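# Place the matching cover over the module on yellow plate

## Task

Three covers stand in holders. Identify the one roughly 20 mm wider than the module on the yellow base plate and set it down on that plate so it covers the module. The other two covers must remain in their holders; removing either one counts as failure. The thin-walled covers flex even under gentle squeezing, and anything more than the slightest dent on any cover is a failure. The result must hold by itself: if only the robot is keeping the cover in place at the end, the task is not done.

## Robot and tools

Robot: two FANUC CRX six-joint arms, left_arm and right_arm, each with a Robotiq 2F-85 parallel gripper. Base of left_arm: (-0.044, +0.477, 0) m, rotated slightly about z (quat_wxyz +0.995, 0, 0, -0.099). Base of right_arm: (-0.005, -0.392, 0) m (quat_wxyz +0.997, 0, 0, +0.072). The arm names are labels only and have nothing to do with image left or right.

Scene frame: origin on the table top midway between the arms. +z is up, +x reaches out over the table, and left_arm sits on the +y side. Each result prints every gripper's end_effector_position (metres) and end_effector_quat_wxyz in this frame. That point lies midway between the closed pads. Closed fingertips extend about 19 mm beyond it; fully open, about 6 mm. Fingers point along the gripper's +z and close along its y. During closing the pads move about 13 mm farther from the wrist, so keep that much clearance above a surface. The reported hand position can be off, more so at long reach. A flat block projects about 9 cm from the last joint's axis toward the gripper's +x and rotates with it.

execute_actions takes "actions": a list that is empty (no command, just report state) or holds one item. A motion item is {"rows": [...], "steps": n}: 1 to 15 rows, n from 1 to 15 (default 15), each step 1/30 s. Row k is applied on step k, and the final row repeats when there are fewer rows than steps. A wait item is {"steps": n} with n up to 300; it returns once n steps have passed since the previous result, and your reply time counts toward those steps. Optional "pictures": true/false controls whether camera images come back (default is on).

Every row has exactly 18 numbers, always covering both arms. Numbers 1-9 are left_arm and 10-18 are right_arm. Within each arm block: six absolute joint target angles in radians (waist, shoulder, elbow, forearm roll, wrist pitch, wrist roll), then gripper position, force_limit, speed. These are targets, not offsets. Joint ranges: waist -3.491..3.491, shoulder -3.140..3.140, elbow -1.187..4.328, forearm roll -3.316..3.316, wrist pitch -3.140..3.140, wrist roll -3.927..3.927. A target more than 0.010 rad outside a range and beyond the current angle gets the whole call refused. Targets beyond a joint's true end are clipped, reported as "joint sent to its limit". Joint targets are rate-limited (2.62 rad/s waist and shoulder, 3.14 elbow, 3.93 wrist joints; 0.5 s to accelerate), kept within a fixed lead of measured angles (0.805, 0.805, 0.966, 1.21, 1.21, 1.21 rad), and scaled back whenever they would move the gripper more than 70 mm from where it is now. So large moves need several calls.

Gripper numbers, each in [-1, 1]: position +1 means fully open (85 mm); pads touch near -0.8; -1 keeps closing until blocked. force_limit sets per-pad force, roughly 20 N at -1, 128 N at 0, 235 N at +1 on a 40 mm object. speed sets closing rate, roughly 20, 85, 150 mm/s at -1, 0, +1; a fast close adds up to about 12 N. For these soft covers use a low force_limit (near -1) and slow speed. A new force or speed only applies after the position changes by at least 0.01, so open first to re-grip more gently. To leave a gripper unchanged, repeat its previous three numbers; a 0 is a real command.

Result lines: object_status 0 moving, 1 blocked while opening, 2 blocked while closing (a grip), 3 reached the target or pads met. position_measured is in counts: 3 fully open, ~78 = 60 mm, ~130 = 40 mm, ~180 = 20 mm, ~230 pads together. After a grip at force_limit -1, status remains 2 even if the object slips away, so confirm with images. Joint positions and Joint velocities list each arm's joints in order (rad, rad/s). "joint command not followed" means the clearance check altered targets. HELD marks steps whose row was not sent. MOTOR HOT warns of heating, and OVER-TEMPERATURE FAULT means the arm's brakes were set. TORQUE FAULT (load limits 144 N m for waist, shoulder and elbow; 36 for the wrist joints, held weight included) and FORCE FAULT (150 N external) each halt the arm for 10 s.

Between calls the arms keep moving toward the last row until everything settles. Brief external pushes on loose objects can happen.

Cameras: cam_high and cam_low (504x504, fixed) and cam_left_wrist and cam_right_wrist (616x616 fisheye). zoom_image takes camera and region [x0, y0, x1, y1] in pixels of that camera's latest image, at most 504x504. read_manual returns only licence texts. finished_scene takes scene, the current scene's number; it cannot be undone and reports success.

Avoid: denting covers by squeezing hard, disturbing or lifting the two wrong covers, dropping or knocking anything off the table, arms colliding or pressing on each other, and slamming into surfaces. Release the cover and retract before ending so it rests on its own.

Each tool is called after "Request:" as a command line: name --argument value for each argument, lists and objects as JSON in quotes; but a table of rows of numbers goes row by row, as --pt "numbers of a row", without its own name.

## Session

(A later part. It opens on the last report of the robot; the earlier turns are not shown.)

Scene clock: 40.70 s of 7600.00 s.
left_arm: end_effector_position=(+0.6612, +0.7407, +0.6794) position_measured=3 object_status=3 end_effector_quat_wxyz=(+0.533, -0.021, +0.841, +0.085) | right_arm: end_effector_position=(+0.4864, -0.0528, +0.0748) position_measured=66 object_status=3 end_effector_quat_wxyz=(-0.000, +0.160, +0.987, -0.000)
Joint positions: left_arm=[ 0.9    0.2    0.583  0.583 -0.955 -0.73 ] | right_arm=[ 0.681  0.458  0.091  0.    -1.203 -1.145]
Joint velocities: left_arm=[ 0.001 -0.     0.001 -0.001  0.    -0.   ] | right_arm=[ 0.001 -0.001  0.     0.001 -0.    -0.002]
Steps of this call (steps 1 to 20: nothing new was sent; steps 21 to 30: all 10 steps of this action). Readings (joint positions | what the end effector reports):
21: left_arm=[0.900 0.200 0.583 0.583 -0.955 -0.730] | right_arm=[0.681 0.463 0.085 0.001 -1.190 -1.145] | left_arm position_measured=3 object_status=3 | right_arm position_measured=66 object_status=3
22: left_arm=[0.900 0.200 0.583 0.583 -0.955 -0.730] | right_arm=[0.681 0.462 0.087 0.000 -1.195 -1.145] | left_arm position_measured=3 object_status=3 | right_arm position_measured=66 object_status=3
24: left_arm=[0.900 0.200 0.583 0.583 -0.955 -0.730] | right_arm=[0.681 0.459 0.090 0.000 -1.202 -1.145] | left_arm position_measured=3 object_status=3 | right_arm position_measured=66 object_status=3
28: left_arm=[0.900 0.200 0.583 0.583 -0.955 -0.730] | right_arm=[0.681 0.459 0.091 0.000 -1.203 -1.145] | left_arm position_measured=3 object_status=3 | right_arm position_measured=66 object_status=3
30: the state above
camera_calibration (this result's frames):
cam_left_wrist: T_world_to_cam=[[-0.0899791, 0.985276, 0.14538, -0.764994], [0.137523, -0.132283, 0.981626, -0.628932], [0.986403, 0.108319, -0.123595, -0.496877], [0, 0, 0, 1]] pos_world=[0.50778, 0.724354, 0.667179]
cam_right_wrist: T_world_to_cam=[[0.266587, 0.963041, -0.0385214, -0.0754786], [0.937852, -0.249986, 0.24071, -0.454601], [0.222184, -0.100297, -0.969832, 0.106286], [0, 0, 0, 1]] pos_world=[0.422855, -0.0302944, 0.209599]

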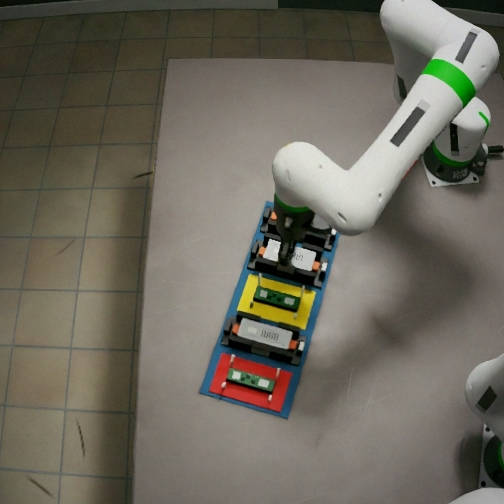

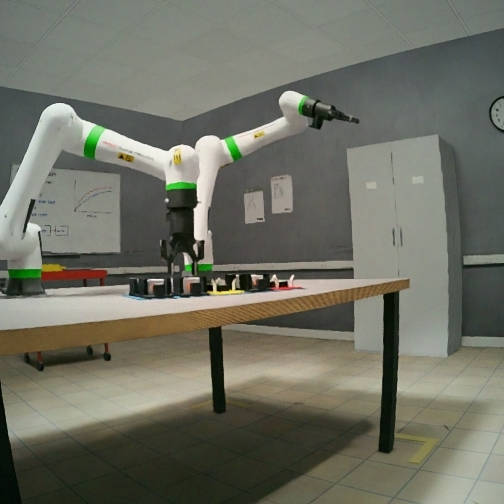

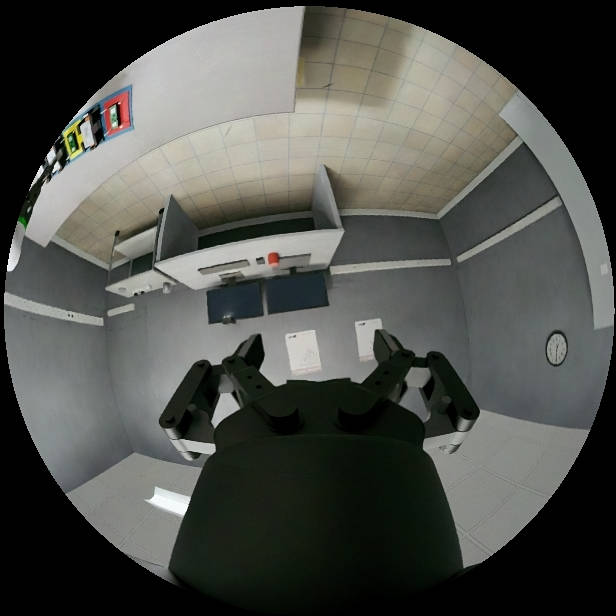

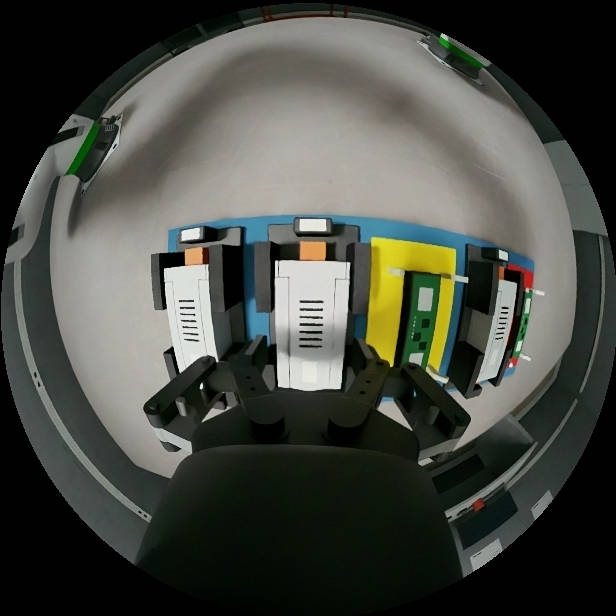

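Looks intact. Descend to 0.040, grip at −0.8.

Request:
execute_actions --actions '[{"rows":[[0.9,0.2,0.583,0.583,-0.955,-0.73,1,0,0,0.681,0.492,0.0514,0,-1.130,-1.145,0.5,-1,0]],"steps":15}]' --pictures false

Request:
execute_actions --actions '[{"rows":[[0.9,0.2,0.583,0.583,-0.955,-0.73,1,0,0,0.681,0.492,0.0514,0,-1.130,-1.145,-1,-0.8,-1]],"steps":15}]' --pictures false

Request:
execute_actions --actions '[{"steps":30}]' --pictures false

Request:
execute_actions --actions '[{"rows":[[0.9,0.2,0.583,0.583,-0.955,-0.73,1,0,0,0.681,0.488,0.056,0,-1.139,-1.145,-1,-0.8,-1],[0.9,0.2,0.583,0.583,-0.955,-0.73,1,0,0,0.681,0.488,0.056,0,-1.139,-1.145,-1,-0.8,-1],[0.9,0.2,0.583,0.583,-0.955,-0.73,1,0,0,0.681,0.488,0.056,0,-1.139,-1.145,-1,-0.8,-1],[0.9,0.2,0.583,0.583,-0.955,-0.73,1,0,0,0.681,0.488,0.056,0,-1.139,-1.145,-1,-0.8,-1],[0.9,0.2,0.583,0.583,-0.955,-0.73,1,0,0,0.681,0.484,0.0605,0,-1.1475,-1.145,-1,-0.8,-1],[0.9,0.2,0.583,0.583,-0.955,-0.73,1,0,0,0.681,0.484,0.0605,0,-1.1475,-1.145,-1,-0.8,-1],[0.9,0.2,0.583,0.583,-0.955,-0.73,1,0,0,0.681,0.484,0.0605,0,-1.1475,-1.145,-1,-0.8,-1],[0.9,0.2,0.583,0.583,-0.955,-0.73,1,0,0,0.681,0.484,0.0605,0,-1.1475,-1.145,-1,-0.8,-1],[0.9,0.2,0.583,0.583,-0.955,-0.73,1,0,0,0.681,0.48,0.065,0,-1.156,-1.145,-1,-0.8,-1],[0.9,0.2,0.583,0.583,-0.955,-0.73,1,0,0,0.681,0.48,0.065,0,-1.156,-1.145,-1,-0.8,-1],[0.9,0.2,0.583,0.583,-0.955,-0.73,1,0,0,0.681,0.48,0.065,0,-1.156,-1.145,-1,-0.8,-1],[0.9,0.2,0.583,0.583,-0.955,-0.73,1,0,0,0.681,0.476,0.07,0,-1.165,-1.145,-1,-0.8,-1]],"steps":15}]'

Scene clock: 43.17 s of 7600.00 s.
left_arm: end_effector_position=(+0.6612, +0.7407, +0.6794) position_measured=3 object_status=3 end_effector_quat_wxyz=(+0.533, -0.021, +0.841, +0.085) | right_arm: end_effector_position=(+0.4864, -0.0529, +0.0398) position_measured=66 object_status=3 end_effector_quat_wxyz=(+0.000, +0.160, +0.987, +0.000)
Joint positions: left_arm=[ 0.9    0.2    0.583  0.583 -0.955 -0.73 ] | right_arm=[ 0.681  0.492  0.051 -0.    -1.13  -1.145]
Joint velocities: left_arm=[ 0.  0.  0.  0. -0.  0.] | right_arm=[-0.    -0.     0.     0.    -0.    -0.001]
Steps of this call (steps 1 to 15: the robot went on to your last target; steps 16 to 59: nothing new was sent; steps 60 to 74: all 15 steps of this action). Readings (joint positions | what the end effector reports):
60: left_arm=[0.900 0.200 0.583 0.583 -0.955 -0.730] | right_arm=[0.681 0.459 0.091 -0.000 -1.202 -1.145] | left_arm position_measured=3 object_status=3 | right_arm position_measured=66 object_status=3
61: left_arm=[0.900 0.200 0.583 0.583 -0.955 -0.730] | right_arm=[0.681 0.461 0.087 -0.000 -1.195 -1.145] | left_arm position_measured=3 object_status=3 | right_arm position_measured=66 object_status=3
63: left_arm=[0.900 0.200 0.583 0.583 -0.955 -0.730] | right_arm=[0.681 0.478 0.067 -0.000 -1.159 -1.145] | left_arm position_measured=3 object_status=3 | right_arm position_measured=66 object_status=3
67: left_arm=[0.900 0.200 0.583 0.583 -0.955 -0.730] | right_arm=[0.681 0.492 0.052 -0.000 -1.130 -1.145] | left_arm position_measured=3 object_status=3 | right_arm position_measured=66 object_status=3
74: the state above

Scene clock: 43.67 s of 7600.00 s.
left_arm: end_effector_position=(+0.6612, +0.7407, +0.6794) position_measured=3 object_status=3 end_effector_quat_wxyz=(+0.533, -0.021, +0.841, +0.085) | right_arm: end_effector_position=(+0.4864, -0.0529, +0.0398) position_measured=88 object_status=0 end_effector_quat_wxyz=(+0.000, +0.160, +0.987, +0.000)
Joint positions: left_arm=[ 0.9    0.2    0.583  0.583 -0.955 -0.73 ] | right_arm=[ 0.681  0.492  0.051  0.    -1.13  -1.145]
Joint velocities: left_arm=[ 0.    -0.     0.    -0.001 -0.    -0.   ] | right_arm=[ 0.    -0.     0.     0.     0.003 -0.   ]
Steps of this call (steps 1 to 15: all 15 steps of this action). Readings (joint positions | what the end effector reports):
1: left_arm=[0.900 0.200 0.583 0.583 -0.955 -0.730] | right_arm=[0.681 0.492 0.051 -0.000 -1.130 -1.145] | left_arm position_measured=3 object_status=3 | right_arm position_measured=66 object_status=0
2: left_arm=[0.900 0.200 0.583 0.583 -0.955 -0.730] | right_arm=[0.681 0.492 0.051 -0.000 -1.130 -1.145] | left_arm position_measured=3 object_status=3 | right_arm position_measured=67 object_status=0
4: left_arm=[0.900 0.200 0.583 0.583 -0.955 -0.730] | right_arm=[0.681 0.492 0.051 -0.000 -1.130 -1.145] | left_arm position_measured=3 object_status=3 | right_arm position_measured=69 object_status=0
8: left_arm=[0.900 0.200 0.583 0.583 -0.955 -0.730] | right_arm=[0.681 0.492 0.051 -0.000 -1.130 -1.145] | left_arm position_measured=3 object_status=3 | right_arm position_measured=76 object_status=0
15: the state above

Scene clock: 44.67 s of 7600.00 s.
left_arm: end_effector_position=(+0.6612, +0.7407, +0.6794) position_measured=3 object_status=3 end_effector_quat_wxyz=(+0.533, -0.021, +0.841, +0.085) | right_arm: end_effector_position=(+0.4864, -0.0529, +0.0398) position_measured=104 object_status=2 end_effector_quat_wxyz=(+0.000, +0.160, +0.987, +0.000)
Joint positions: left_arm=[ 0.9    0.2    0.583  0.583 -0.955 -0.73 ] | right_arm=[ 0.681  0.492  0.051  0.    -1.13  -1.145]
Joint velocities: left_arm=[-0.001  0.001  0.    -0.     0.001  0.   ] | right_arm=[-0.    -0.     0.     0.001  0.     0.   ]
Steps of this call (steps 1 to 15: the robot went on to your last target; steps 16 to 30: nothing new was sent). Readings (joint positions | what the end effector reports):
1: left_arm=[0.900 0.200 0.583 0.583 -0.955 -0.730] | right_arm=[0.681 0.492 0.051 0.000 -1.130 -1.145] | left_arm position_measured=3 object_status=3 | right_arm position_measured=90 object_status=0
2: left_arm=[0.900 0.200 0.583 0.583 -0.955 -0.730] | right_arm=[0.681 0.492 0.051 0.000 -1.130 -1.145] | left_arm position_measured=3 object_status=3 | right_arm position_measured=92 object_status=0
4: left_arm=[0.900 0.200 0.583 0.583 -0.955 -0.730] | right_arm=[0.681 0.492 0.051 0.000 -1.130 -1.145] | left_arm position_measured=3 object_status=3 | right_arm position_measured=95 object_status=0
8: left_arm=[0.900 0.200 0.583 0.583 -0.955 -0.730] | right_arm=[0.681 0.492 0.051 0.000 -1.130 -1.145] | left_arm position_measured=3 object_status=3 | right_arm position_measured=101 object_status=0
30: the state above
All arms were judged still, so your last target was given up. Only a new action makes them travel on or press farther. Fingers that are still opening or closing keep moving.

Scene clock: 45.17 s of 7600.00 s.
left_arm: end_effector_position=(+0.6612, +0.7407, +0.6794) position_measured=3 object_status=3 end_effector_quat_wxyz=(+0.533, -0.021, +0.841, +0.085) | right_arm: end_effector_position=(+0.4865, -0.0527, +0.0560) position_measured=104 object_status=2 end_effector_quat_wxyz=(-0.000, +0.160, +0.987, -0.000)
Joint positions: left_arm=[ 0.9    0.2    0.583  0.583 -0.955 -0.73 ] | right_arm=[ 0.681  0.476  0.069  0.    -1.164 -1.145]
Joint velocities: left_arm=[ 0.001  0.    -0.001  0.001  0.001 -0.   ] | right_arm=[ 0.    -0.007  0.01   0.001 -0.019 -0.   ]
Steps of this call (steps 1 to 15: all 15 steps of this action). Readings (joint positions | what the end effector reports):
1: left_arm=[0.900 0.200 0.583 0.583 -0.955 -0.730] | right_arm=[0.681 0.492 0.052 0.000 -1.131 -1.145] | left_arm position_measured=3 object_status=3 | right_arm position_measured=104 object_status=2
2: left_arm=[0.900 0.200 0.583 0.583 -0.955 -0.730] | right_arm=[0.681 0.491 0.053 -0.000 -1.134 -1.145] | left_arm position_measured=3 object_status=3 | right_arm position_measured=104 object_status=2
4: left_arm=[0.900 0.200 0.583 0.583 -0.955 -0.730] | right_arm=[0.681 0.489 0.055 -0.000 -1.138 -1.145] | left_arm position_measured=3 object_status=3 | right_arm position_measured=104 object_status=2
8: left_arm=[0.900 0.200 0.583 0.583 -0.955 -0.730] | right_arm=[0.681 0.484 0.060 -0.000 -1.147 -1.145] | left_arm position_measured=3 object_status=3 | right_arm position_measured=104 object_status=2
15: the state above
camera_calibration (this result's frames):
cam_left_wrist: T_world_to_cam=[[-0.0899791, 0.985276, 0.14538, -0.764994], [0.137523, -0.132283, 0.981626, -0.628932], [0.986403, 0.108319, -0.123595, -0.496877], [0, 0, 0, 1]] pos_world=[0.50778, 0.724354, 0.667179]
cam_right_wrist: T_world_to_cam=[[0.266729, 0.962999, -0.0385831, -0.076409], [0.937824, -0.250112, 0.240687, -0.450189], [0.222131, -0.100382, -0.969836, 0.0880292], [0, 0, 0, 1]] pos_world=[0.423025, -0.0301796, 0.19078]

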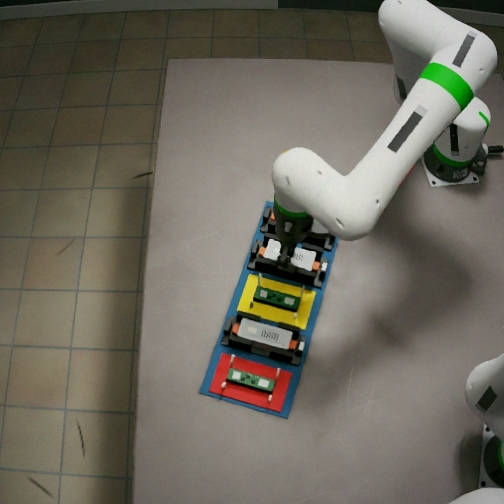

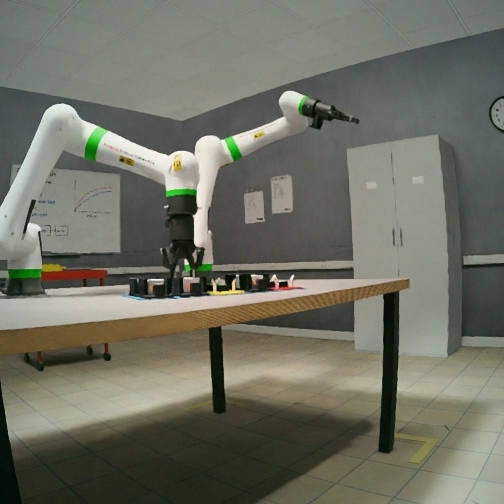

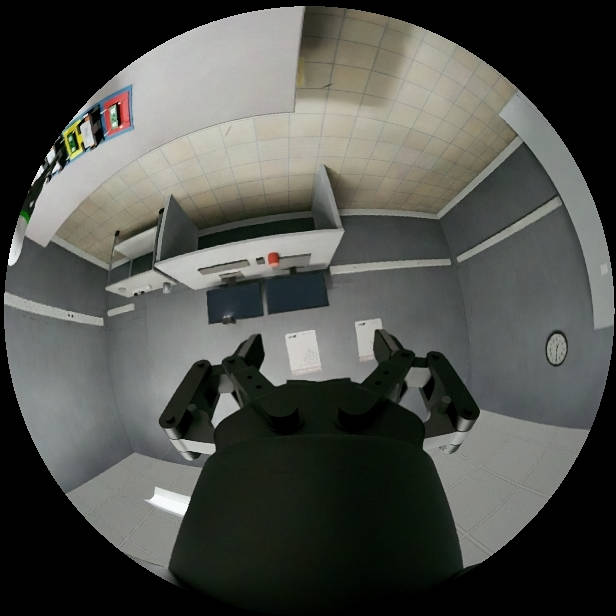

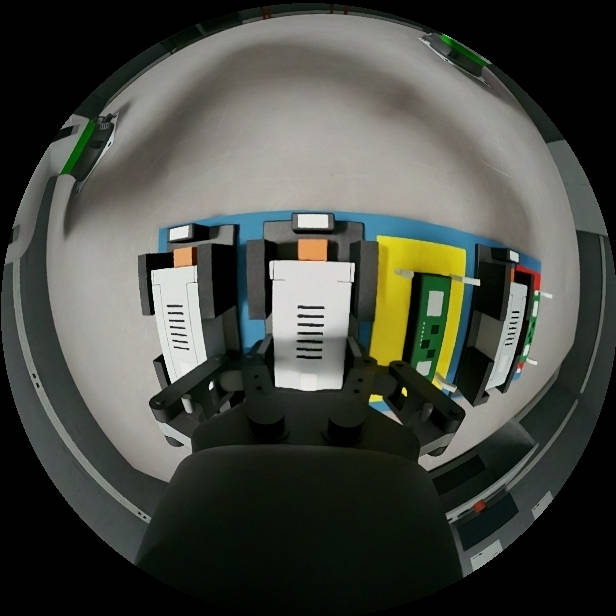

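Request:
execute_actions --actions '[{"rows":[[0.9,0.2,0.583,0.583,-0.955,-0.73,1,0,0,0.681,0.476,0.07,0,-1.165,-1.145,0.5,-1,1]],"steps":10}]' --pictures false

Request:
execute_actions --actions '[{"rows":[[0.9,0.2,0.583,0.583,-0.955,-0.73,1,0,0,0.681,0.492,0.0514,0,-1.130,-1.145,0.5,-1,1]],"steps":12}]' --pictures false

Request:
execute_actions --actions '[{"rows":[[0.9,0.2,0.583,0.583,-0.955,-0.73,1,0,0,0.681,0.492,0.0514,0,-1.130,-1.145,-1,-0.72,-1]],"steps":15}]' --pictures false

Request:
execute_actions --actions '[{"steps":30}]' --pictures false

Request:
execute_actions --actions '[{"rows":[[0.9,0.2,0.583,0.583,-0.955,-0.73,1,0,0,0.681,0.490,0.0537,0,-1.1345,-1.145,-1,-0.72,-1],[0.9,0.2,0.583,0.583,-0.955,-0.73,1,0,0,0.681,0.490,0.0537,0,-1.1345,-1.145,-1,-0.72,-1],[0.9,0.2,0.583,0.583,-0.955,-0.73,1,0,0,0.681,0.488,0.056,0,-1.139,-1.145,-1,-0.72,-1],[0.9,0.2,0.583,0.583,-0.955,-0.73,1,0,0,0.681,0.488,0.056,0,-1.139,-1.145,-1,-0.72,-1],[0.9,0.2,0.583,0.583,-0.955,-0.73,1,0,0,0.681,0.486,0.058,0,-1.143,-1.145,-1,-0.72,-1],[0.9,0.2,0.583,0.583,-0.955,-0.73,1,0,0,0.681,0.486,0.058,0,-1.143,-1.145,-1,-0.72,-1],[0.9,0.2,0.583,0.583,-0.955,-0.73,1,0,0,0.681,0.484,0.0605,0,-1.1475,-1.145,-1,-0.72,-1],[0.9,0.2,0.583,0.583,-0.955,-0.73,1,0,0,0.681,0.484,0.0605,0,-1.1475,-1.145,-1,-0.72,-1],[0.9,0.2,0.583,0.583,-0.955,-0.73,1,0,0,0.681,0.482,0.063,0,-1.152,-1.145,-1,-0.72,-1],[0.9,0.2,0.583,0.583,-0.955,-0.73,1,0,0,0.681,0.482,0.063,0,-1.152,-1.145,-1,-0.72,-1],[0.9,0.2,0.583,0.583,-0.955,-0.73,1,0,0,0.681,0.48,0.065,0,-1.156,-1.145,-1,-0.72,-1],[0.9,0.2,0.583,0.583,-0.955,-0.73,1,0,0,0.681,0.48,0.065,0,-1.156,-1.145,-1,-0.72,-1],[0.9,0.2,0.583,0.583,-0.955,-0.73,1,0,0,0.681,0.476,0.07,0,-1.165,-1.145,-1,-0.72,-1]],"steps":15}]'

Request:
zoom_image --camera "cam_right_wrist" --region '[200,220,420,420]'

Scene clock: 47.63 s of 7600.00 s.
left_arm: end_effector_position=(+0.6612, +0.7407, +0.6794) position_measured=3 object_status=3 end_effector_quat_wxyz=(+0.533, -0.021, +0.841, +0.085) | right_arm: end_effector_position=(+0.4866, -0.0526, +0.0566) position_measured=67 object_status=0 end_effector_quat_wxyz=(+0.000, +0.160, +0.987, +0.000)
Joint positions: left_arm=[ 0.9    0.2    0.583  0.583 -0.955 -0.73 ] | right_arm=[ 0.681  0.476  0.07   0.    -1.165 -1.145]
Joint velocities: left_arm=[ 0.001  0.    -0.001  0.    -0.     0.   ] | right_arm=[-0.     0.    -0.     0.001 -0.    -0.001]
Steps of this call (steps 1 to 15: the robot went on to your last target; steps 16 to 64: nothing new was sent; steps 65 to 74: all 10 steps of this action). Readings (joint positions | what the end effector reports):
65: left_arm=[0.900 0.200 0.583 0.583 -0.955 -0.730] | right_arm=[0.681 0.476 0.070 0.000 -1.165 -1.145] | left_arm position_measured=3 object_status=3 | right_arm position_measured=104 object_status=0
66: left_arm=[0.900 0.200 0.583 0.583 -0.955 -0.730] | right_arm=[0.681 0.476 0.070 0.000 -1.165 -1.145] | left_arm position_measured=3 object_status=3 | right_arm position_measured=102 object_status=0
68: left_arm=[0.900 0.200 0.583 0.583 -0.955 -0.730] | right_arm=[0.681 0.476 0.070 0.000 -1.165 -1.145] | left_arm position_measured=3 object_status=3 | right_arm position_measured=84 object_status=0
72: left_arm=[0.900 0.200 0.583 0.583 -0.955 -0.730] | right_arm=[0.681 0.476 0.070 0.000 -1.165 -1.145] | left_arm position_measured=3 object_status=3 | right_arm position_measured=67 object_status=0
74: the state above

Scene clock: 48.03 s of 7600.00 s.
left_arm: end_effector_position=(+0.6612, +0.7407, +0.6794) position_measured=3 object_status=3 end_effector_quat_wxyz=(+0.533, -0.021, +0.841, +0.085) | right_arm: end_effector_position=(+0.4864, -0.0528, +0.0399) position_measured=66 object_status=3 end_effector_quat_wxyz=(+0.000, +0.160, +0.987, +0.000)
Joint positions: left_arm=[ 0.9    0.2    0.583  0.583 -0.955 -0.73 ] | right_arm=[ 0.681  0.492  0.051 -0.    -1.13  -1.145]
Joint velocities: left_arm=[-0.001 -0.     0.001  0.     0.     0.   ] | right_arm=[ 0.     0.001 -0.    -0.001  0.    -0.001]
Steps of this call (steps 1 to 12: all 12 steps of this action). Readings (joint positions | what the end effector reports):
1: left_arm=[0.900 0.200 0.583 0.583 -0.955 -0.730] | right_arm=[0.681 0.476 0.070 0.000 -1.164 -1.145] | left_arm position_measured=3 object_status=3 | right_arm position_measured=66 object_status=0
2: left_arm=[0.900 0.200 0.583 0.583 -0.955 -0.730] | right_arm=[0.681 0.479 0.066 0.000 -1.157 -1.145] | left_arm position_measured=3 object_status=3 | right_arm position_measured=66 object_status=0
4: left_arm=[0.900 0.200 0.583 0.583 -0.955 -0.730] | right_arm=[0.681 0.489 0.054 -0.000 -1.136 -1.145] | left_arm position_measured=3 object_status=3 | right_arm position_measured=66 object_status=0
8: left_arm=[0.900 0.200 0.583 0.583 -0.955 -0.730] | right_arm=[0.681 0.492 0.052 -0.000 -1.130 -1.145] | left_arm position_measured=3 object_status=3 | right_arm position_measured=66 object_status=3
12: the state above

Scene clock: 48.53 s of 7600.00 s.
left_arm: end_effector_position=(+0.6612, +0.7407, +0.6794) position_measured=3 object_status=3 end_effector_quat_wxyz=(+0.533, -0.021, +0.841, +0.085) | right_arm: end_effector_position=(+0.4864, -0.0528, +0.0398) position_measured=88 object_status=0 end_effector_quat_wxyz=(+0.000, +0.160, +0.987, +0.000)
Joint positions: left_arm=[ 0.9    0.2    0.583  0.583 -0.955 -0.73 ] | right_arm=[ 0.681  0.492  0.051 -0.    -1.13  -1.145]
Joint velocities: left_arm=[-0.     0.    -0.001 -0.    -0.     0.   ] | right_arm=[-0.    -0.     0.     0.001 -0.    -0.   ]
Steps of this call (steps 1 to 15: all 15 steps of this action). Readings (joint positions | what the end effector reports):
1: left_arm=[0.900 0.200 0.583 0.583 -0.955 -0.730] | right_arm=[0.681 0.492 0.051 -0.000 -1.130 -1.145] | left_arm position_measured=3 object_status=3 | right_arm position_measured=66 object_status=0
2: left_arm=[0.900 0.200 0.583 0.583 -0.955 -0.730] | right_arm=[0.681 0.492 0.051 -0.000 -1.130 -1.145] | left_arm position_measured=3 object_status=3 | right_arm position_measured=67 object_status=0
4: left_arm=[0.900 0.200 0.583 0.583 -0.955 -0.730] | right_arm=[0.681 0.492 0.051 -0.000 -1.130 -1.145] | left_arm position_measured=3 object_status=3 | right_arm position_measured=69 object_status=0
8: left_arm=[0.900 0.200 0.583 0.583 -0.955 -0.730] | right_arm=[0.681 0.492 0.051 -0.000 -1.130 -1.145] | left_arm position_measured=3 object_status=3 | right_arm position_measured=76 object_status=0
15: the state above

Scene clock: 49.53 s of 7600.00 s.
left_arm: end_effector_position=(+0.6612, +0.7407, +0.6794) position_measured=3 object_status=3 end_effector_quat_wxyz=(+0.533, -0.021, +0.841, +0.085) | right_arm: end_effector_position=(+0.4864, -0.0529, +0.0398) position_measured=106 object_status=2 end_effector_quat_wxyz=(+0.000, +0.160, +0.987, +0.000)
Joint positions: left_arm=[ 0.9    0.2    0.583  0.583 -0.955 -0.73 ] | right_arm=[ 0.681  0.492  0.051 -0.    -1.13  -1.145]
Joint velocities: left_arm=[ 0.001  0.    -0.     0.001  0.    -0.   ] | right_arm=[ 0.    -0.    -0.    -0.     0.    -0.001]
Steps of this call (steps 1 to 15: the robot went on to your last target; steps 16 to 30: nothing new was sent). Readings (joint positions | what the end effector reports):
1: left_arm=[0.900 0.200 0.583 0.583 -0.955 -0.730] | right_arm=[0.681 0.492 0.051 -0.000 -1.130 -1.145] | left_arm position_measured=3 object_status=3 | right_arm position_measured=90 object_status=0
2: left_arm=[0.900 0.200 0.583 0.583 -0.955 -0.730] | right_arm=[0.681 0.492 0.051 -0.000 -1.130 -1.145] | left_arm position_measured=3 object_status=3 | right_arm position_measured=92 object_status=0
4: left_arm=[0.900 0.200 0.583 0.583 -0.955 -0.730] | right_arm=[0.681 0.492 0.051 -0.000 -1.130 -1.145] | left_arm position_measured=3 object_status=3 | right_arm position_measured=95 object_status=0
8: left_arm=[0.900 0.200 0.583 0.583 -0.955 -0.730] | right_arm=[0.681 0.492 0.051 -0.000 -1.130 -1.145] | left_arm position_measured=3 object_status=3 | right_arm position_measured=101 object_status=0
30: the state above
All arms were judged still, so your last target was given up. Only a new action makes them travel on or press farther. Fingers that are still opening or closing keep moving.

Scene clock: 50.03 s of 7600.00 s.
left_arm: end_effector_position=(+0.6612, +0.7407, +0.6794) position_measured=3 object_status=3 end_effector_quat_wxyz=(+0.533, -0.021, +0.841, +0.085) | right_arm: end_effector_position=(+0.4865, -0.0527, +0.0554) position_measured=106 object_status=2 end_effector_quat_wxyz=(-0.000, +0.160, +0.987, -0.000)
Joint positions: left_arm=[ 0.9    0.2    0.583  0.583 -0.955 -0.73 ] | right_arm=[ 0.681  0.477  0.069 -0.    -1.163 -1.145]
Joint velocities: left_arm=[-0.     0.001 -0.002 -0.     0.001 -0.   ] | right_arm=[-0.    -0.031  0.032  0.001 -0.057  0.   ]
Steps of this call (steps 1 to 15: all 15 steps of this action). Readings (joint positions | what the end effector reports):
1: left_arm=[0.900 0.200 0.583 0.583 -0.955 -0.730] | right_arm=[0.681 0.492 0.051 -0.000 -1.130 -1.145] | left_arm position_measured=3 object_status=3 | right_arm position_measured=106 object_status=2
2: left_arm=[0.900 0.200 0.583 0.583 -0.955 -0.730] | right_arm=[0.681 0.491 0.052 -0.000 -1.132 -1.145] | left_arm position_measured=3 object_status=3 | right_arm position_measured=106 object_status=2
4: left_arm=[0.900 0.200 0.583 0.583 -0.955 -0.730] | right_arm=[0.681 0.490 0.054 -0.000 -1.136 -1.145] | left_arm position_measured=3 object_status=3 | right_arm position_measured=106 object_status=2
8: left_arm=[0.900 0.200 0.583 0.583 -0.955 -0.730] | right_arm=[0.681 0.486 0.059 -0.000 -1.145 -1.145] | left_arm position_measured=3 object_status=3 | right_arm position_measured=106 object_status=2
15: the state above
camera_calibration (this result's frames):
cam_left_wrist: T_world_to_cam=[[-0.0899791, 0.985276, 0.14538, -0.764994], [0.137523, -0.132283, 0.981626, -0.628932], [0.986403, 0.108319, -0.123595, -0.496877], [0, 0, 0, 1]] pos_world=[0.50778, 0.724354, 0.667179]
cam_right_wrist: T_world_to_cam=[[0.266679, 0.963014, -0.0385642, -0.076418], [0.937838, -0.250069, 0.240676, -0.450051], [0.22213, -0.10035, -0.969839, 0.0874612], [0, 0, 0, 1]] pos_world=[0.423027, -0.0301756, 0.190193]

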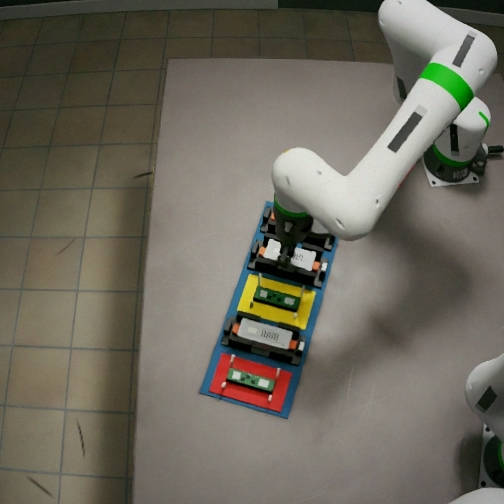

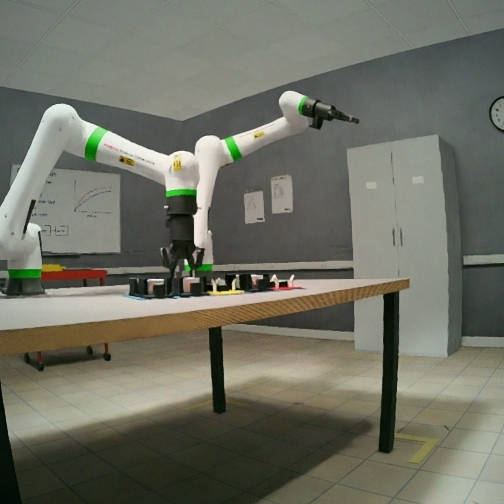

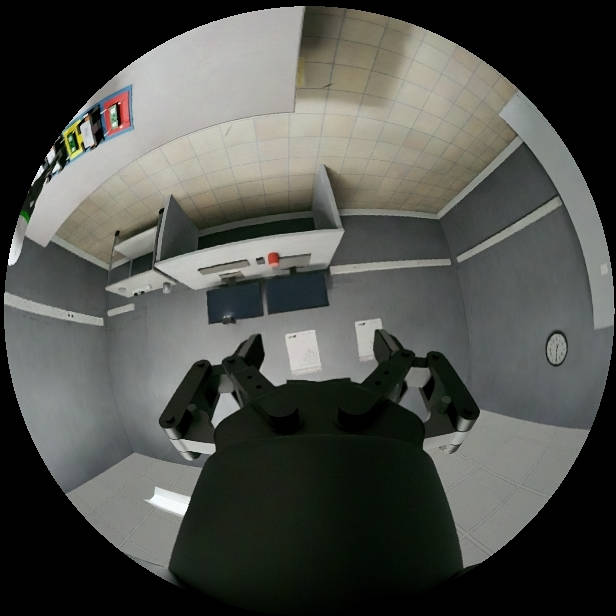

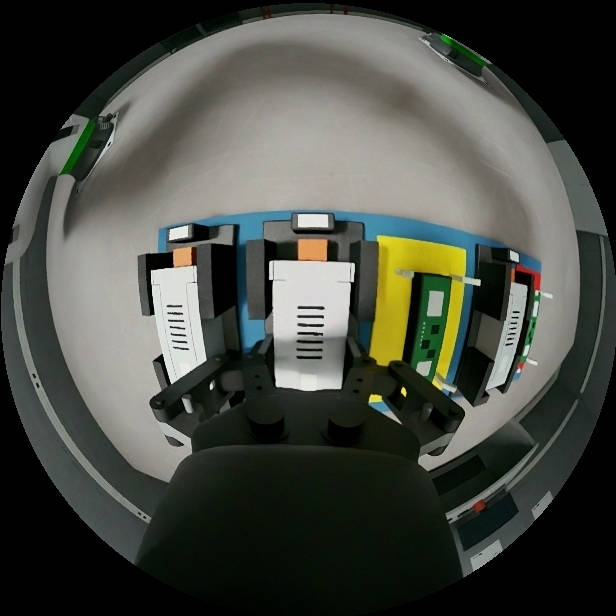

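Region (200, 220, 420, 420) of cam_right_wrist's 616x616 image, scaled by 2.291, with more detail than that image has; it fills the top 458 rows of this view, and the rest is white.

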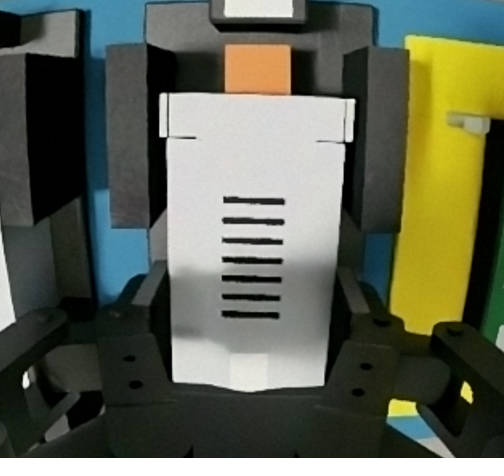

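Request:
execute_actions --actions '[{"rows":[[0.9,0.2,0.583,0.583,-0.955,-0.73,1,0,0,0.681,0.476,0.07,0,-1.165,-1.145,0.5,-1,1],[0.9,0.2,0.583,0.583,-0.955,-0.73,1,0,0,0.681,0.476,0.07,0,-1.165,-1.145,0.5,-1,1],[0.9,0.2,0.583,0.583,-0.955,-0.73,1,0,0,0.681,0.476,0.07,0,-1.165,-1.145,0.5,-1,1],[0.9,0.2,0.583,0.583,-0.955,-0.73,1,0,0,0.681,0.476,0.07,0,-1.165,-1.145,0.5,-1,1],[0.9,0.2,0.583,0.583,-0.955,-0.73,1,0,0,0.681,0.476,0.07,0,-1.165,-1.145,0.5,-1,1],[0.9,0.2,0.583,0.583,-0.955,-0.73,1,0,0,0.681,0.4238,0.1512,0,-1.2982,-1.145,0.5,-1,1]],"steps":15}]'

Request:
zoom_image --camera "cam_high" --region '[210,230,350,380]'

Request:
zoom_image --camera "cam_right_wrist" --region '[250,200,380,300]'

Scene clock: 53.07 s of 7600.00 s.
left_arm: end_effector_position=(+0.6612, +0.7407, +0.6794) position_measured=3 object_status=3 end_effector_quat_wxyz=(+0.533, -0.021, +0.841, +0.085) | right_arm: end_effector_position=(+0.4864, -0.0529, +0.1198) position_measured=66 object_status=0 end_effector_quat_wxyz=(+0.000, +0.160, +0.987, +0.000)
Joint positions: left_arm=[ 0.9    0.2    0.583  0.583 -0.955 -0.73 ] | right_arm=[ 0.681  0.424  0.151  0.    -1.298 -1.145]
Joint velocities: left_arm=[0.001 0.001 0.    0.    0.    0.   ] | right_arm=[-0.     0.002  0.002 -0.003 -0.008 -0.001]
Steps of this call (steps 1 to 15: the robot went on to your last target; steps 16 to 76: nothing new was sent; steps 77 to 91: all 15 steps of this action). Readings (joint positions | what the end effector reports):
77: left_arm=[0.900 0.200 0.583 0.583 -0.955 -0.730] | right_arm=[0.681 0.476 0.070 -0.000 -1.165 -1.145] | left_arm position_measured=3 object_status=3 | right_arm position_measured=106 object_status=0
78: left_arm=[0.900 0.200 0.583 0.583 -0.955 -0.730] | right_arm=[0.681 0.476 0.070 -0.000 -1.165 -1.145] | left_arm position_measured=3 object_status=3 | right_arm position_measured=104 object_status=0
80: left_arm=[0.900 0.200 0.583 0.583 -0.955 -0.730] | right_arm=[0.681 0.476 0.070 -0.000 -1.165 -1.145] | left_arm position_measured=3 object_status=3 | right_arm position_measured=85 object_status=0
84: left_arm=[0.900 0.200 0.583 0.583 -0.955 -0.730] | right_arm=[0.681 0.467 0.084 -0.000 -1.189 -1.145] | left_arm position_measured=3 object_status=3 | right_arm position_measured=68 object_status=0
91: the state above
camera_calibration (this result's frames):
cam_left_wrist: T_world_to_cam=[[-0.0899789, 0.985276, 0.14538, -0.764994], [0.137523, -0.132283, 0.981626, -0.628932], [0.986403, 0.108319, -0.123595, -0.496877], [0, 0, 0, 1]] pos_world=[0.50778, 0.724354, 0.667179]
cam_right_wrist: T_world_to_cam=[[0.266643, 0.963029, -0.0384226, -0.0737298], [0.9378, -0.250048, 0.240848, -0.465447], [0.222336, -0.100253, -0.969802, 0.149751], [0, 0, 0, 1]] pos_world=[0.42286, -0.0303672, 0.254498]

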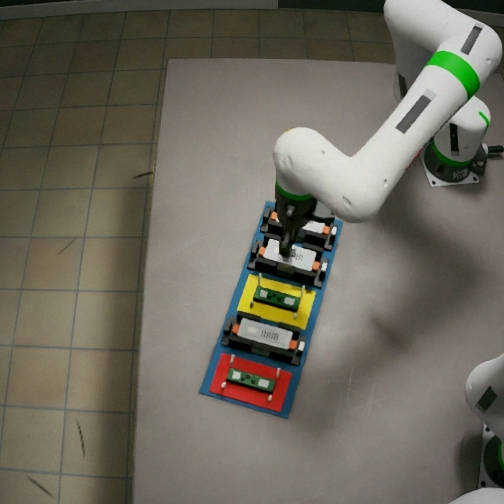

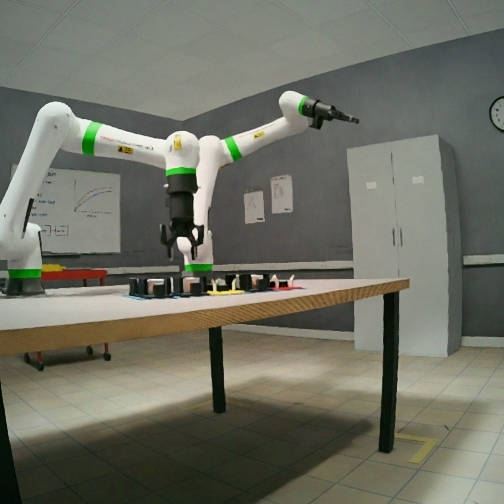

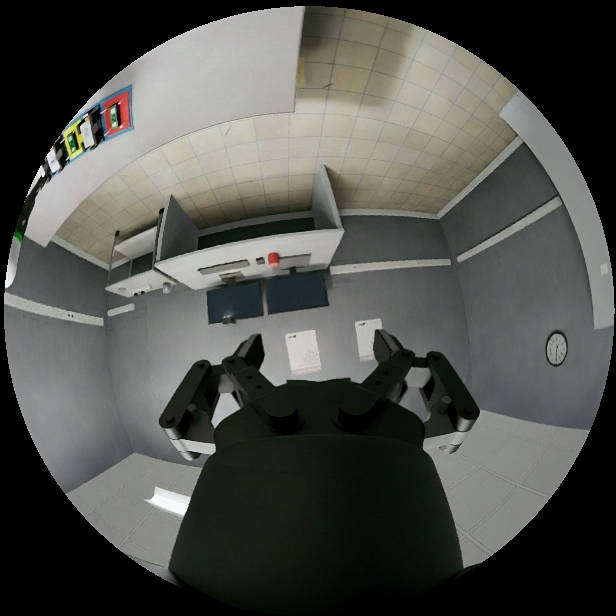

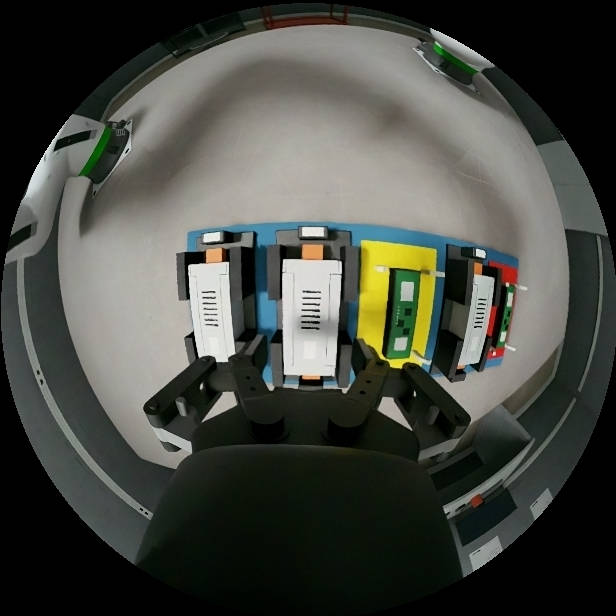

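Region (210, 230, 350, 380) of cam_high's 504x504 image, scaled by 3.360, with more detail than that image has; it fills the left 470 columns of this view, and the rest is white.

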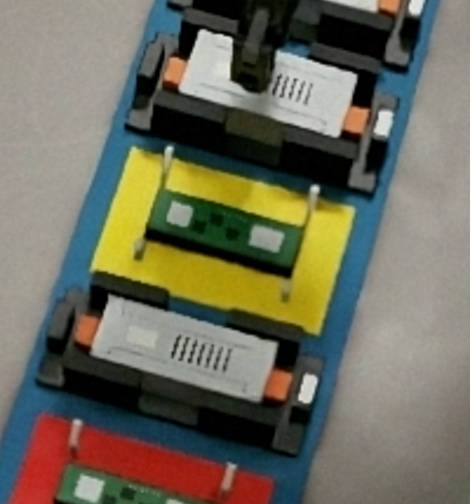

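Region (250, 200, 380, 300) of cam_right_wrist's 616x616 image, scaled by 3.877, with more detail than that image has; it fills the top 388 rows of this view, and the rest is white.

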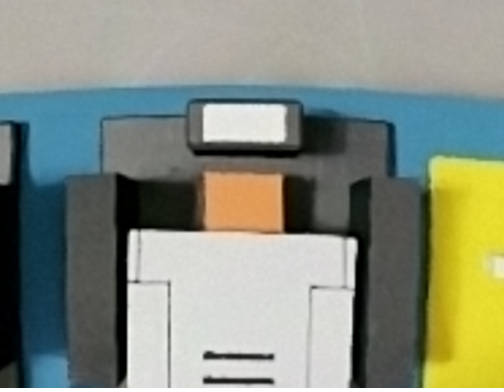

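Request:
execute_actions --actions '[{"rows":[[0.9,0.2,0.583,0.583,-0.955,-0.73,1,0,0,0.8197,0.3296,-0.0513,0,-1.1899,-1.2837,-1,-1,1]],"steps":15}]' --pictures false

Request:
execute_actions --actions '[{"steps":20}]'

Request:
zoom_image --camera "cam_right_wrist" --region '[200,220,420,420]'

Request:
zoom_image --camera "cam_low" --region '[100,240,260,310]'

Scene clock: 55.17 s of 7600.00 s.
left_arm: end_effector_position=(+0.6612, +0.7407, +0.6794) position_measured=3 object_status=3 end_effector_quat_wxyz=(+0.533, -0.021, +0.841, +0.085) | right_arm: end_effector_position=(+0.4058, -0.0300, +0.0899) position_measured=230 object_status=0 end_effector_quat_wxyz=(-0.000, +0.160, +0.987, +0.000)
Joint positions: left_arm=[ 0.9    0.2    0.583  0.583 -0.955 -0.73 ] | right_arm=[ 0.82   0.33  -0.051 -0.    -1.19  -1.284]
Joint velocities: left_arm=[ 0.001 -0.    -0.001 -0.    -0.     0.   ] | right_arm=[-0.    -0.    -0.002  0.     0.001 -0.003]
Steps of this call (steps 1 to 15: the robot went on to your last target; steps 16 to 48: nothing new was sent; steps 49 to 63: all 15 steps of this action). Readings (joint positions | what the end effector reports):
49: left_arm=[0.900 0.200 0.583 0.583 -0.955 -0.730] | right_arm=[0.681 0.424 0.151 -0.000 -1.298 -1.145] | left_arm position_measured=3 object_status=3 | right_arm position_measured=66 object_status=0
50: left_arm=[0.900 0.200 0.583 0.583 -0.955 -0.730] | right_arm=[0.685 0.421 0.145 -0.000 -1.295 -1.149] | left_arm position_measured=3 object_status=3 | right_arm position_measured=69 object_status=0
52: left_arm=[0.900 0.200 0.583 0.583 -0.955 -0.730] | right_arm=[0.707 0.406 0.113 -0.000 -1.278 -1.171] | left_arm position_measured=3 object_status=3 | right_arm position_measured=87 object_status=0
56: left_arm=[0.900 0.200 0.583 0.583 -0.955 -0.730] | right_arm=[0.789 0.351 -0.005 -0.000 -1.215 -1.252] | left_arm position_measured=3 object_status=3 | right_arm position_measured=138 object_status=0
63: the state above

Scene clock: 55.83 s of 7600.00 s.
left_arm: end_effector_position=(+0.6612, +0.7407, +0.6794) position_measured=3 object_status=3 end_effector_quat_wxyz=(+0.533, -0.021, +0.841, +0.085) | right_arm: end_effector_position=(+0.4057, -0.0299, +0.0899) position_measured=230 object_status=3 end_effector_quat_wxyz=(-0.000, +0.160, +0.987, -0.000)
Joint positions: left_arm=[ 0.9    0.2    0.583  0.583 -0.955 -0.73 ] | right_arm=[ 0.82   0.33  -0.051  0.    -1.19  -1.284]
Joint velocities: left_arm=[-0.001  0.001 -0.001 -0.     0.    -0.   ] | right_arm=[ 0.     0.     0.     0.001 -0.    -0.   ]
Steps of this call (steps 1 to 15: the robot went on to your last target; steps 16 to 20: nothing new was sent). Readings (joint positions | what the end effector reports):
1: left_arm=[0.900 0.200 0.583 0.583 -0.955 -0.730] | right_arm=[0.820 0.330 -0.051 -0.000 -1.190 -1.284] | left_arm position_measured=3 object_status=3 | right_arm position_measured=230 object_status=0
2: left_arm=[0.900 0.200 0.583 0.583 -0.955 -0.730] | right_arm=[0.820 0.330 -0.051 -0.000 -1.190 -1.284] | left_arm position_measured=3 object_status=3 | right_arm position_measured=230 object_status=0
4: left_arm=[0.900 0.200 0.583 0.583 -0.955 -0.730] | right_arm=[0.820 0.330 -0.051 -0.000 -1.190 -1.284] | left_arm position_measured=3 object_status=3 | right_arm position_measured=230 object_status=0
8: left_arm=[0.900 0.200 0.583 0.583 -0.955 -0.730] | right_arm=[0.820 0.330 -0.051 -0.000 -1.190 -1.284] | left_arm position_measured=3 object_status=3 | right_arm position_measured=230 object_status=3
20: the state above
All arms were judged still, so your last target was given up. Only a new action makes them travel on or press farther. Fingers that are still opening or closing keep moving.
camera_calibration (this result's frames):
cam_left_wrist: T_world_to_cam=[[-0.0899793, 0.985276, 0.14538, -0.764994], [0.137523, -0.132283, 0.981626, -0.628932], [0.986403, 0.108319, -0.123595, -0.496878], [0, 0, 0, 1]] pos_world=[0.50778, 0.724354, 0.667179]
cam_right_wrist: T_world_to_cam=[[0.266672, 0.963019, -0.0384632, -0.0755056], [0.937821, -0.250079, 0.240734, -0.376875], [0.222213, -0.100269, -0.969829, 0.141088], [0, 0, 0, 1]] pos_world=[0.342225, -0.00738851, 0.224654]

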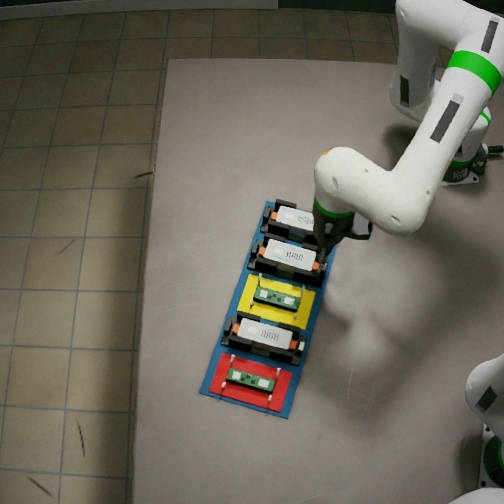

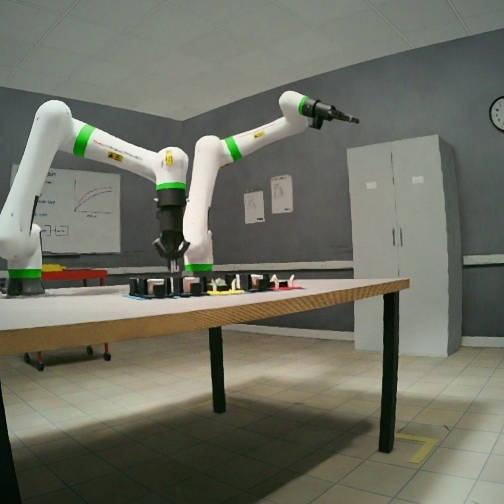

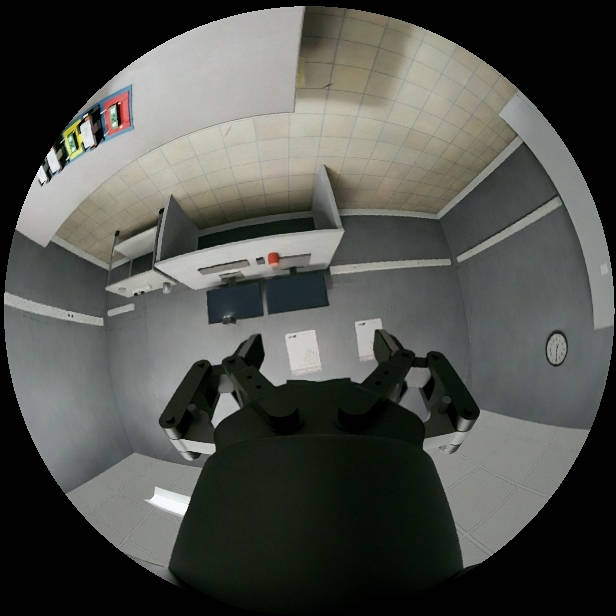

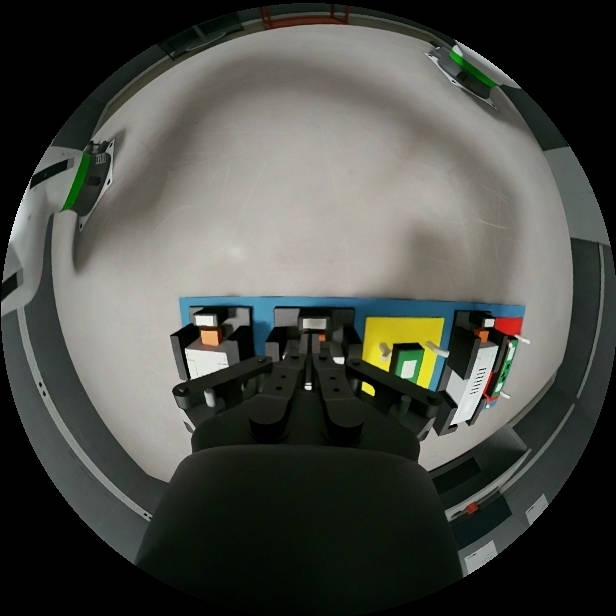

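Region (200, 220, 420, 420) of cam_right_wrist's 616x616 image, scaled by 2.291, with more detail than that image has; it fills the top 458 rows of this view, and the rest is white.

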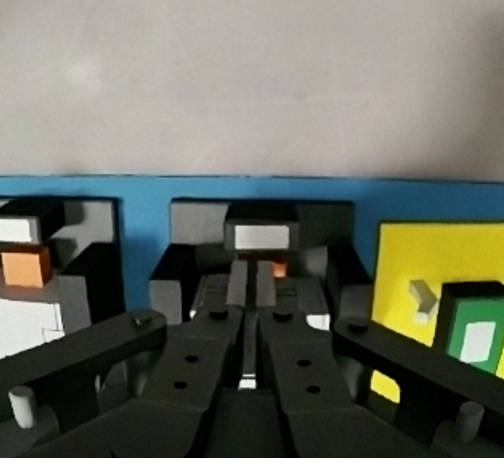

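Region (100, 240, 260, 310) of cam_low's 504x504 image, scaled by 3.150, with more detail than that image has; it fills the top 220 rows of this view, and the rest is white.

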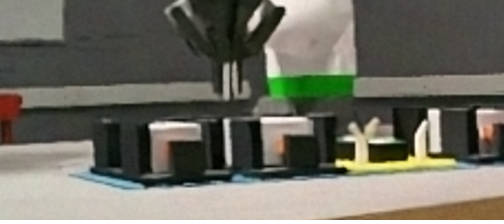

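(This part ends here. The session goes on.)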